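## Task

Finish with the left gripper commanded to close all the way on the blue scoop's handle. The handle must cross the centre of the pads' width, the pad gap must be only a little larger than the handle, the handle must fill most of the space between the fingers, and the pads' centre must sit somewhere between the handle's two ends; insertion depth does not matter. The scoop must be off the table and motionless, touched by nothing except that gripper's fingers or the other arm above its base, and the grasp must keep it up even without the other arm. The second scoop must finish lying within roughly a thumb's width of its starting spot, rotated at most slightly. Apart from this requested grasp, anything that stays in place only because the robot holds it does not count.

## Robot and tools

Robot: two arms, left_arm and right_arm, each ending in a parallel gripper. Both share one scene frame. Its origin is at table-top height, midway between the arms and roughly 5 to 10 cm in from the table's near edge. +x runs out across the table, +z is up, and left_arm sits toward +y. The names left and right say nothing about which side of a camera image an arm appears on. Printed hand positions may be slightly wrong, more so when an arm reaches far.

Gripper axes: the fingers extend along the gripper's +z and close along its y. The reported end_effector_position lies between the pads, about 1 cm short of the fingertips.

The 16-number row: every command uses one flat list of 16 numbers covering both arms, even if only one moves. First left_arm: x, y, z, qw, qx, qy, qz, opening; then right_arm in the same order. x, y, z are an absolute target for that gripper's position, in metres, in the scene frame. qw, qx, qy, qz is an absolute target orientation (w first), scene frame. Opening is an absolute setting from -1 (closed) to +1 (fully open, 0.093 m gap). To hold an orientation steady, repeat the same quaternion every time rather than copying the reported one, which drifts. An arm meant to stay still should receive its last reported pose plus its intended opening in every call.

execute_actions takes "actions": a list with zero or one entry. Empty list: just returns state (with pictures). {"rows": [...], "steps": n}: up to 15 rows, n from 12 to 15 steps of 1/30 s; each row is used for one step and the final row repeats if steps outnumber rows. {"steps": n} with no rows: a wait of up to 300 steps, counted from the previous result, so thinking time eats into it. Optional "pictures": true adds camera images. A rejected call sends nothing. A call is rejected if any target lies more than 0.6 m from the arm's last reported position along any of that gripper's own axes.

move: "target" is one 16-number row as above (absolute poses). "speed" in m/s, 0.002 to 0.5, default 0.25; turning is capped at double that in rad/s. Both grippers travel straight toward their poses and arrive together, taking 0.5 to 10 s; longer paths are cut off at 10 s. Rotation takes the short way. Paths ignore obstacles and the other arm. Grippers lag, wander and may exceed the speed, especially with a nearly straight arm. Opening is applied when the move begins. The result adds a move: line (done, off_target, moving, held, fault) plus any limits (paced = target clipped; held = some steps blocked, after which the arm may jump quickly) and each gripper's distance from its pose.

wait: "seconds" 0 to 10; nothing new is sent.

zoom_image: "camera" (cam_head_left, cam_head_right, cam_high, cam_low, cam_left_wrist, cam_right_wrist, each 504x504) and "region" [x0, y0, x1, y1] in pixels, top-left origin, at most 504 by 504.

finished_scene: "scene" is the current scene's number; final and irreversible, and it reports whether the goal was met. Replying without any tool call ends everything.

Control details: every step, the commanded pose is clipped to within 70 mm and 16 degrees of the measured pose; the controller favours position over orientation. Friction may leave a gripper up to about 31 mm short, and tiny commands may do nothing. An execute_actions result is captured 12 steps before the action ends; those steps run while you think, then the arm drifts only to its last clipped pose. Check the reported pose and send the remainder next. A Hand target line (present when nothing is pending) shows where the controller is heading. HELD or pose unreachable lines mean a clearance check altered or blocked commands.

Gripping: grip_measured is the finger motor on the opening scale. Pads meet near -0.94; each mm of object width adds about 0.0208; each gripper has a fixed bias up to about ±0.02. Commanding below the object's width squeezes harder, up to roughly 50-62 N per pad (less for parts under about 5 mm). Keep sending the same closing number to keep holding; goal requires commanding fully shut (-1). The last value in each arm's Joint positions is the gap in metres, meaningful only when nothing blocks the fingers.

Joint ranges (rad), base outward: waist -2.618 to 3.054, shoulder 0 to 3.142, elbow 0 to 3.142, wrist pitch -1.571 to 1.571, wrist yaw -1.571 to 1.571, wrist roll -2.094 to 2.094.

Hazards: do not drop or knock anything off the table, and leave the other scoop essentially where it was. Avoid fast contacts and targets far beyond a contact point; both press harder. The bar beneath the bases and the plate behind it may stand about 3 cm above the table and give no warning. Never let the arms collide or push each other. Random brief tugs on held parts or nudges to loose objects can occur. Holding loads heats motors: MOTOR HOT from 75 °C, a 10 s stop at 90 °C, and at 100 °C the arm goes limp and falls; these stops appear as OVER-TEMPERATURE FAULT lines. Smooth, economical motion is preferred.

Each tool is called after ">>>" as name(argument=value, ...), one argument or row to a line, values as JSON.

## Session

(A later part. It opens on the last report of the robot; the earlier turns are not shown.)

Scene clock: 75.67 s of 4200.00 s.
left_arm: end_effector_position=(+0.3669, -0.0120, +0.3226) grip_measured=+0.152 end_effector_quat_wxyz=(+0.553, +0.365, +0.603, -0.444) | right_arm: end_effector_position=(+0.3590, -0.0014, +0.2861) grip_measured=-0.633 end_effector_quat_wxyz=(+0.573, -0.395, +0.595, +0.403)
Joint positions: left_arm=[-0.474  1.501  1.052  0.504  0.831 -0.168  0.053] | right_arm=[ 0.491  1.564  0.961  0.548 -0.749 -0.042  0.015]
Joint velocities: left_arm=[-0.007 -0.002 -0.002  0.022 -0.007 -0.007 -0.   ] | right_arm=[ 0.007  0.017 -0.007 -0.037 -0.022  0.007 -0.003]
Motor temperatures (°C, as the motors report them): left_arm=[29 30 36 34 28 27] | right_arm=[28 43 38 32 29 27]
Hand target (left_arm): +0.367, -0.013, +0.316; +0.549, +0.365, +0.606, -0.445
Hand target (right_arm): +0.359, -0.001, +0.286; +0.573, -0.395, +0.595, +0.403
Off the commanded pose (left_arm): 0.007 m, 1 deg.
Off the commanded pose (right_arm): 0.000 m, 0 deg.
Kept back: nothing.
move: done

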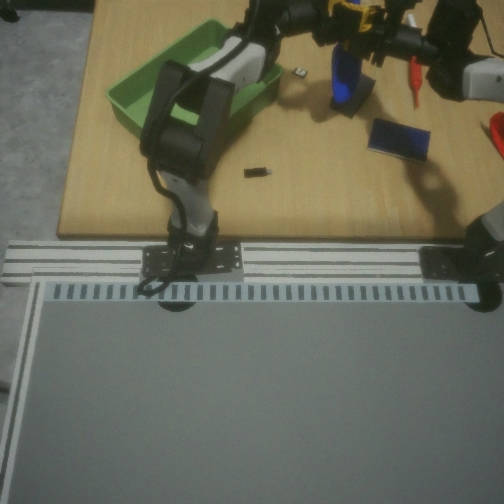

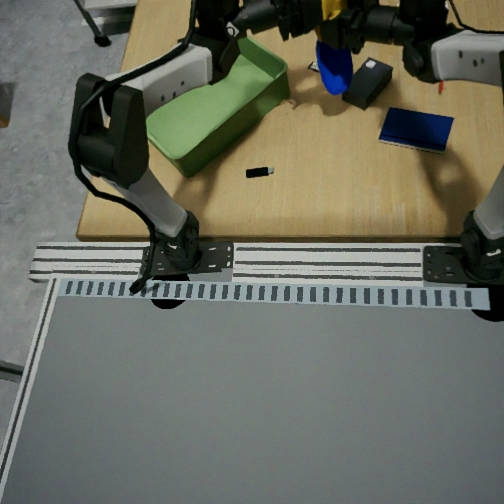

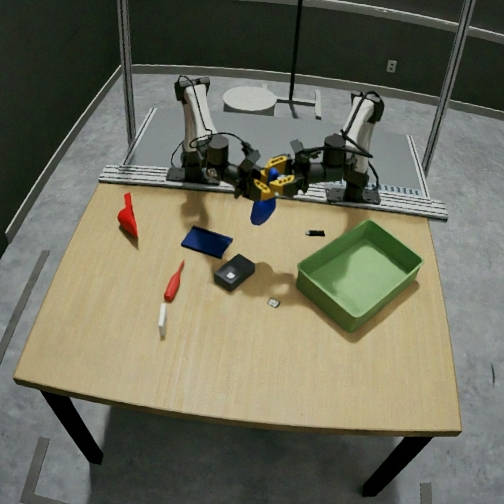

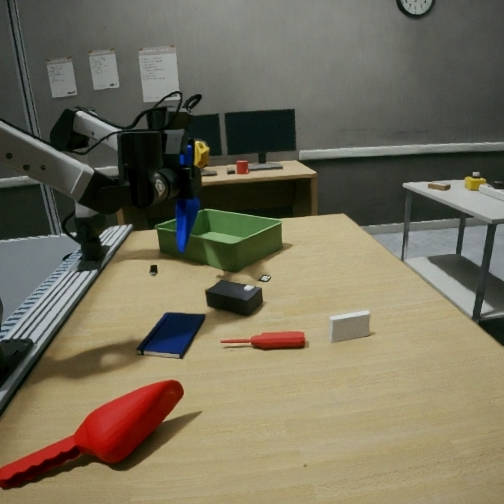

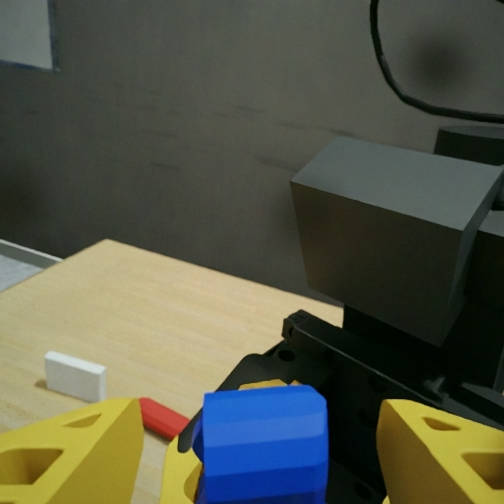

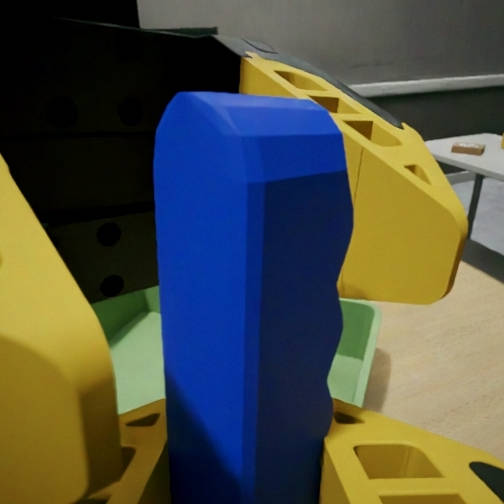

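>>> move(
  target=[0.367, -0.013, 0.310, 0.549, 0.365, 0.606, -0.445, 0.15, 0.3591, -0.0013, 0.2861, 0.573, -0.395, 0.595, 0.403, -1],
  speed=0.03,
)

Scene clock: 76.83 s of 4200.00 s.
left_arm: end_effector_position=(+0.3661, -0.0117, +0.3200) grip_measured=+0.152 end_effector_quat_wxyz=(+0.554, +0.366, +0.602, -0.444) | right_arm: end_effector_position=(+0.3590, -0.0014, +0.2861) grip_measured=-0.633 end_effector_quat_wxyz=(+0.573, -0.395, +0.595, +0.403)
Joint positions: left_arm=[-0.474  1.501  1.038  0.523  0.831 -0.168  0.053] | right_arm=[ 0.491  1.564  0.961  0.548 -0.749 -0.042  0.015]
Joint velocities: left_arm=[-0.017 -0.002  0.002  0.095 -0.066 -0.007  0.001] | right_arm=[-0.012  0.007 -0.007 -0.007  0.007  0.007  0.   ]
Motor temperatures (°C, as the motors report them): left_arm=[29 30 36 34 28 27] | right_arm=[28 43 38 32 29 27]
Hand target (left_arm): +0.367, -0.013, +0.310; +0.549, +0.365, +0.606, -0.445
Hand target (right_arm): +0.359, -0.001, +0.286; +0.573, -0.395, +0.595, +0.403
Off the commanded pose (left_arm): 0.010 m, 1 deg.
Off the commanded pose (right_arm): 0.000 m, 0 deg.
Kept back: nothing.
move: done

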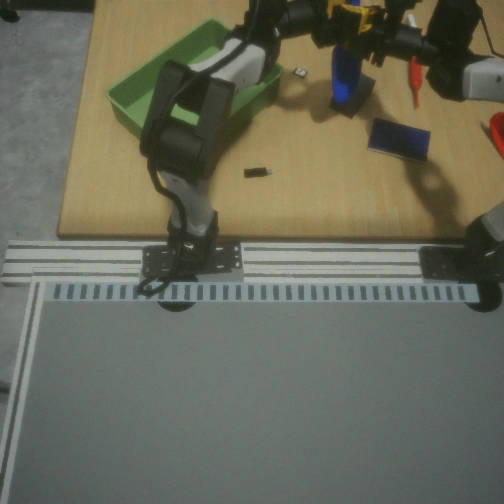

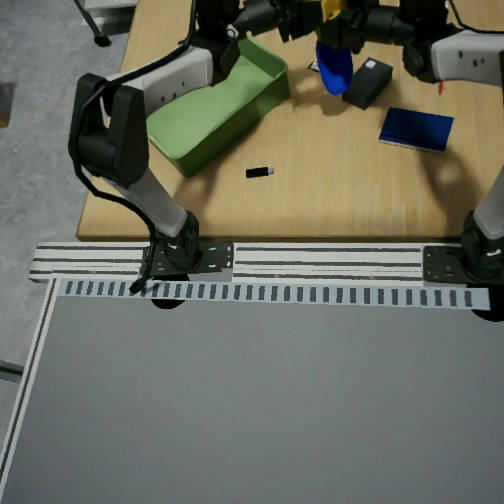

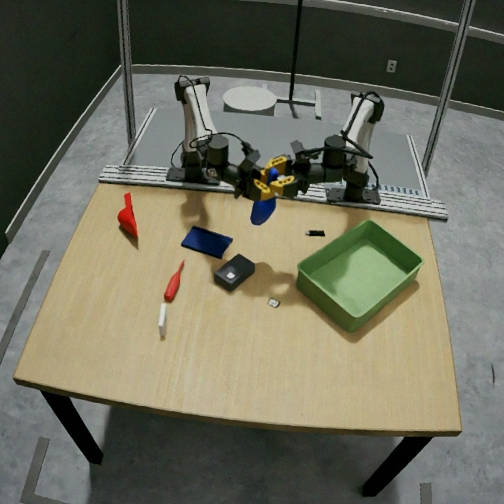

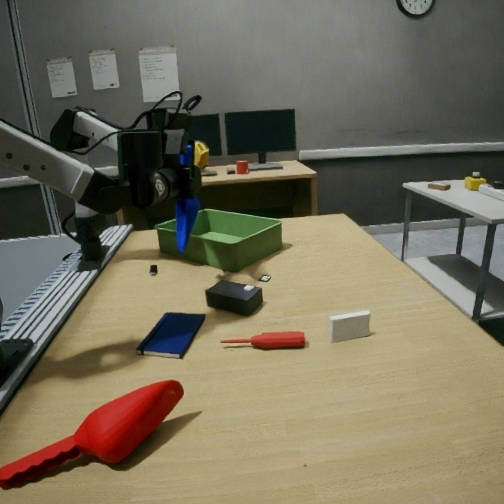

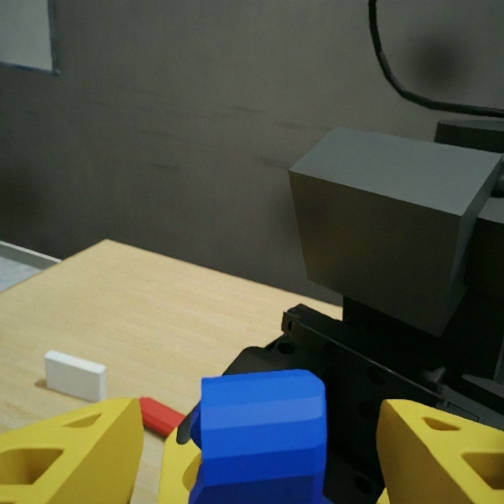

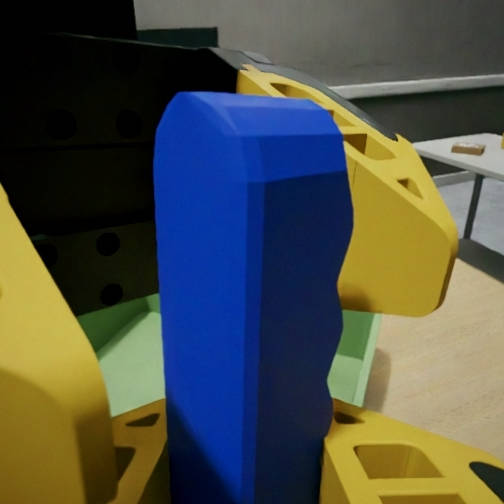

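>>> move(
  target=[0.3661, -0.0117, 0.316, 0.552, 0.366, 0.604, -0.444, -1, 0.3591, -0.0013, 0.2861, 0.573, -0.395, 0.595, 0.403, -1],
  speed=0.03,
)

Scene clock: 77.77 s of 4200.00 s.
left_arm: end_effector_position=(+0.3670, -0.0113, +0.3204) grip_measured=-0.647 end_effector_quat_wxyz=(+0.555, +0.363, +0.603, -0.443) | right_arm: end_effector_position=(+0.3594, -0.0015, +0.2861) grip_measured=-0.633 end_effector_quat_wxyz=(+0.573, -0.395, +0.595, +0.402)
Joint positions: left_arm=[-0.474  1.501  1.038  0.524  0.826 -0.172  0.014] | right_arm=[ 0.491  1.564  0.961  0.548 -0.747 -0.044  0.015]
Joint velocities: left_arm=[ 0.012 -0.002 -0.032  0.007 -0.007  0.066  0.001] | right_arm=[ 0.002 -0.007 -0.027  0.051 -0.007 -0.037 -0.   ]
Motor temperatures (°C, as the motors report them): left_arm=[29 30 36 34 28 27] | right_arm=[28 43 38 32 29 27]
Hand target (left_arm): +0.366, -0.012, +0.316; +0.552, +0.366, +0.604, -0.444
Hand target (right_arm): +0.359, -0.001, +0.286; +0.573, -0.395, +0.595, +0.403
Off the commanded pose (left_arm): 0.004 m, 1 deg.
Off the commanded pose (right_arm): 0.000 m, 0 deg.
Kept back: nothing.
move: done

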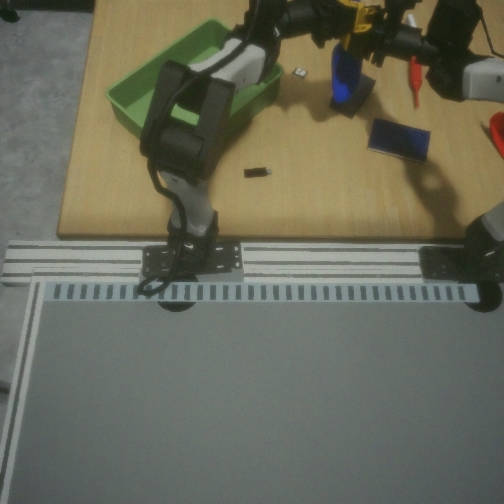

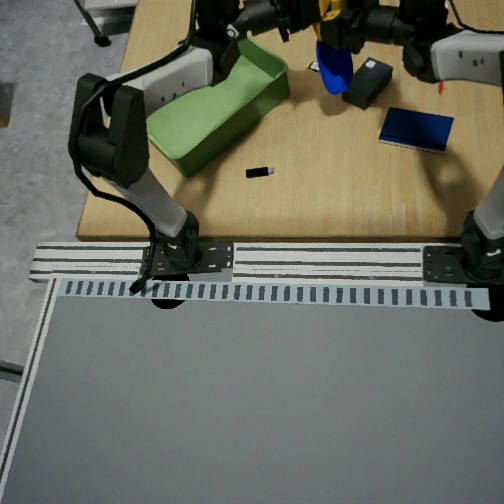

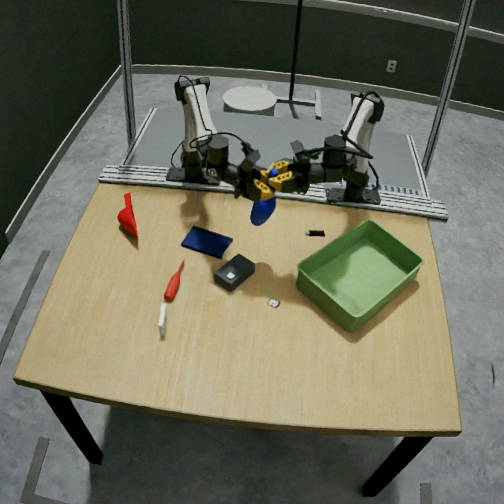

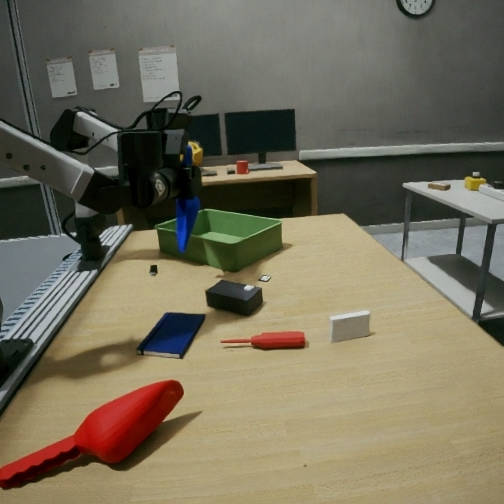

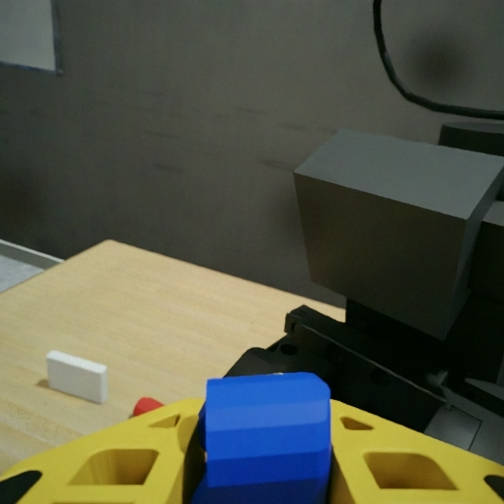

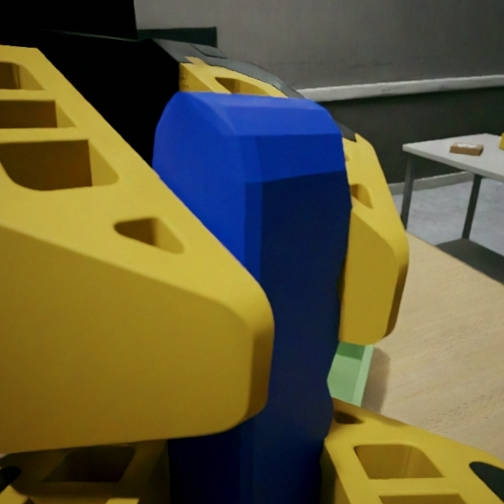

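>>> move(
  target=[0.367, -0.0113, 0.3204, 0.555, 0.363, 0.603, -0.443, -1, 0.3591, -0.0013, 0.2861, 0.573, -0.395, 0.595, 0.403, -0.1],
  speed=0.05,
)

>>> move(
  target=[0.367, -0.0113, 0.3204, 0.555, 0.363, 0.603, -0.443, -1, 0.325, -0.095, 0.2861, 0.573, -0.395, 0.595, 0.403, -0.1],
  speed=0.15,
)

Scene clock: 81.80 s of 4200.00 s.
left_arm: end_effector_position=(+0.3670, -0.0113, +0.3203) grip_measured=-0.647 end_effector_quat_wxyz=(+0.555, +0.363, +0.603, -0.444) | right_arm: end_effector_position=(+0.3595, -0.0015, +0.2862) grip_measured=-0.103 end_effector_quat_wxyz=(+0.574, -0.395, +0.594, +0.402)
Joint positions: left_arm=[-0.474  1.501  1.038  0.524  0.826 -0.173  0.014] | right_arm=[ 0.491  1.564  0.961  0.549 -0.747 -0.044  0.04 ]
Joint velocities: left_arm=[ 0.007  0.007  0.007 -0.051 -0.095 -0.051  0.   ] | right_arm=[ 0.002 -0.007 -0.002  0.095 -0.022  0.007 -0.   ]
Motor temperatures (°C, as the motors report them): left_arm=[29 31 36 34 28 27] | right_arm=[28 42 39 33 29 27]
Hand target (left_arm): +0.367, -0.011, +0.320; +0.555, +0.363, +0.603, -0.443
Hand target (right_arm): +0.359, -0.001, +0.286; +0.573, -0.395, +0.595, +0.403
Off the commanded pose (left_arm): 0.000 m, 0 deg.
Off the commanded pose (right_arm): 0.000 m, 0 deg.
Kept back: nothing.
After step 90, 0.33 s passed at rest.
move: done

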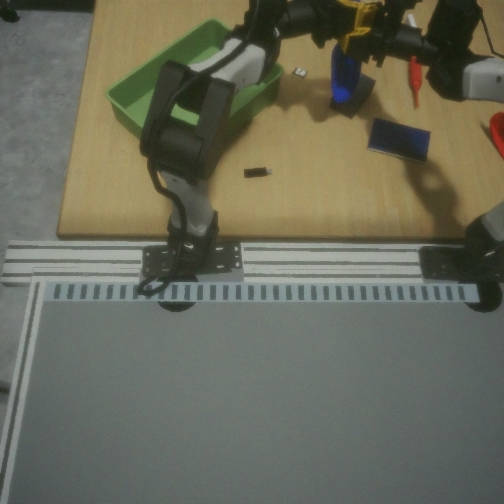

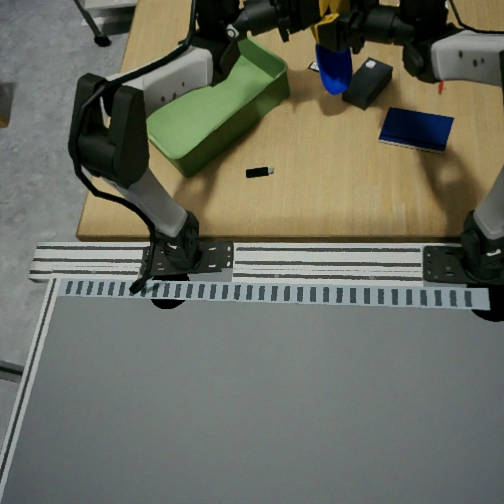

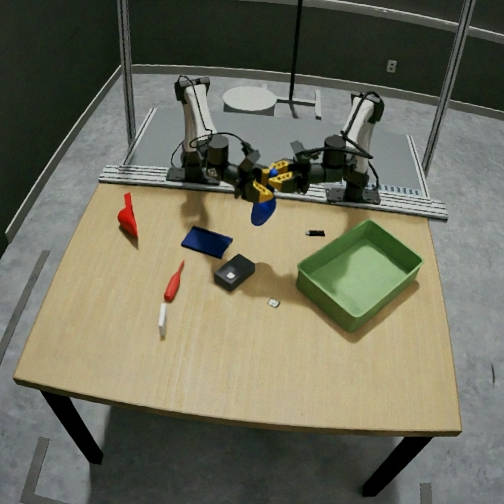

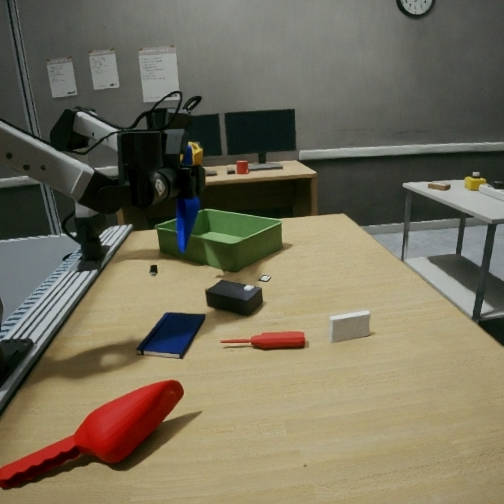

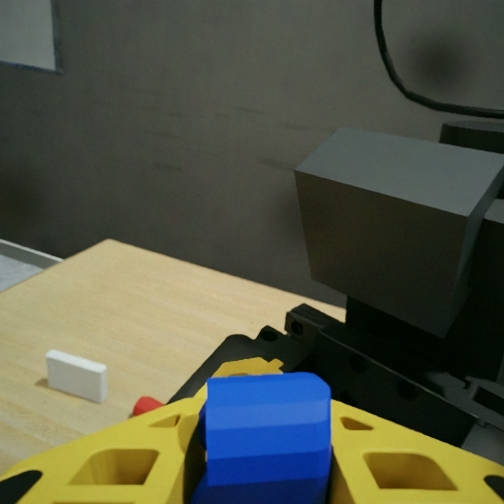

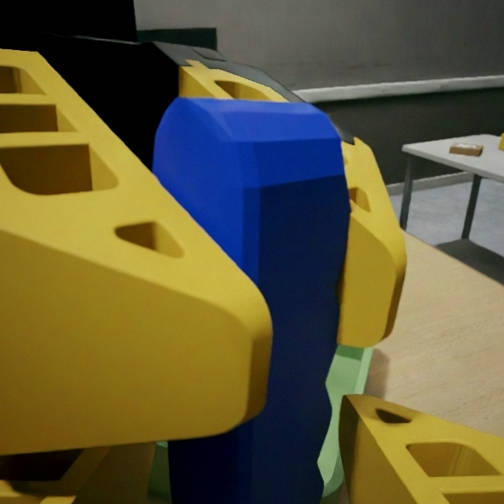

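Scene clock: 83.03 s of 4200.00 s.
left_arm: end_effector_position=(+0.3670, -0.0113, +0.3203) grip_measured=-0.647 end_effector_quat_wxyz=(+0.555, +0.363, +0.603, -0.444) | right_arm: end_effector_position=(+0.3317, -0.0933, +0.2968) grip_measured=-0.103 end_effector_quat_wxyz=(+0.585, -0.395, +0.586, +0.397)
Joint positions: left_arm=[-0.474  1.501  1.038  0.524  0.826 -0.173  0.014] | right_arm=[ 0.233  1.325  0.791  0.497 -0.998 -0.062  0.04 ]
Joint velocities: left_arm=[-0.012  0.007 -0.017  0.022  0.007 -0.007 -0.001] | right_arm=[-0.017 -0.012 -0.017 -0.037 -0.022  0.022  0.   ]
Motor temperatures (°C, as the motors report them): left_arm=[29 31 36 35 28 27] | right_arm=[28 42 38 33 29 27]
Hand target (left_arm): +0.367, -0.011, +0.320; +0.555, +0.363, +0.603, -0.443
Hand target (right_arm): +0.326, -0.095, +0.285; +0.573, -0.395, +0.595, +0.402
Off the commanded pose (left_arm): 0.000 m, 0 deg.
Off the commanded pose (right_arm): 0.013 m, 2 deg.
Kept back: nothing.
move: off_target (right_arm)

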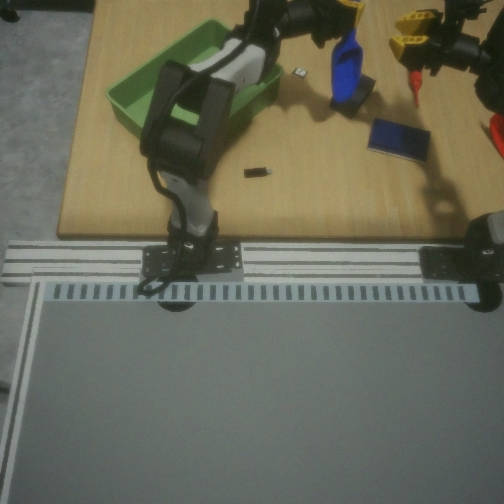

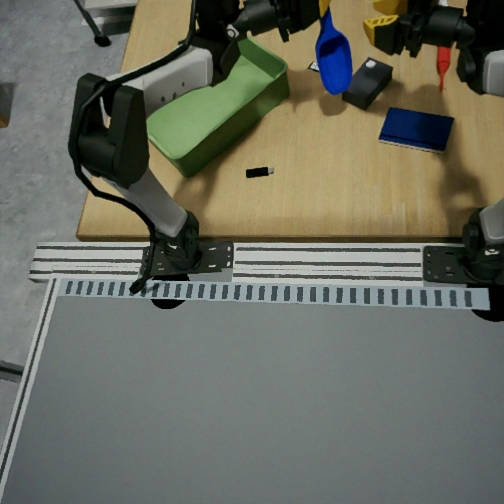

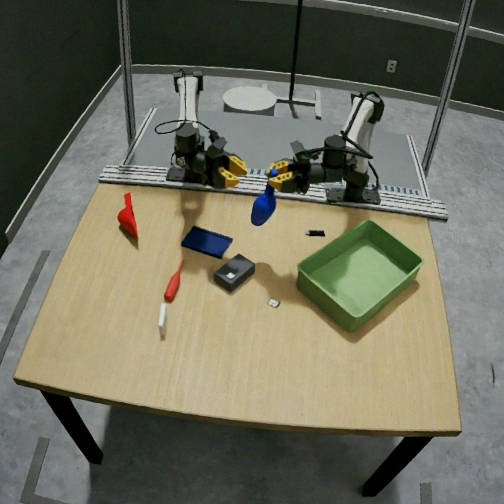

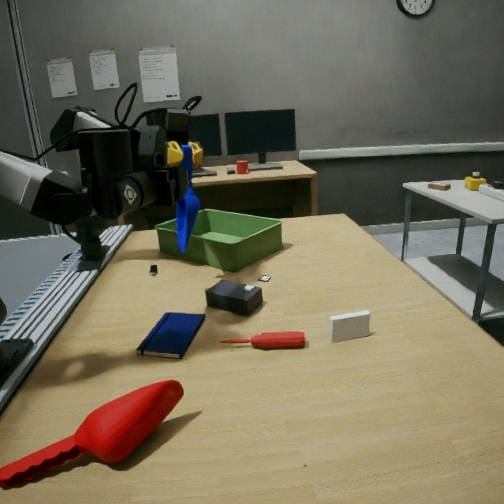

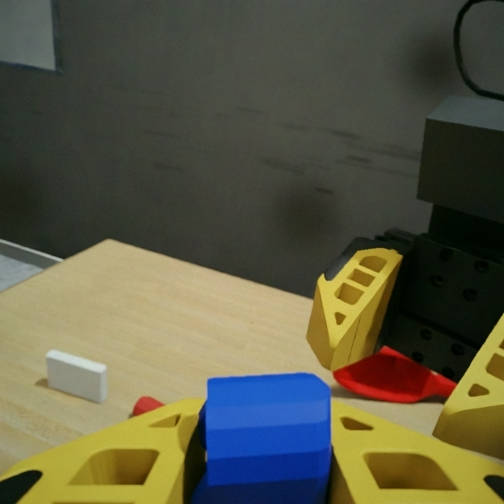

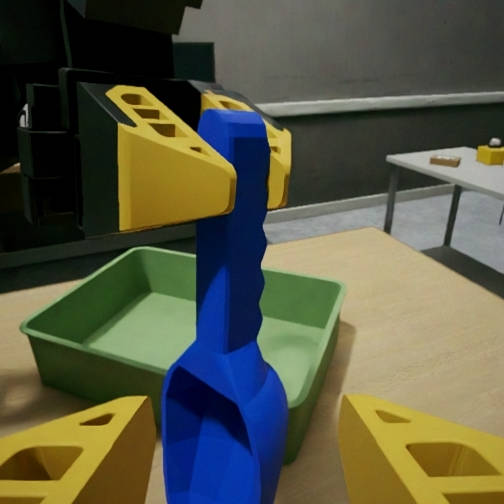

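>>> finished_scene(
  scene=1,
)

The scene is finished: the task was done.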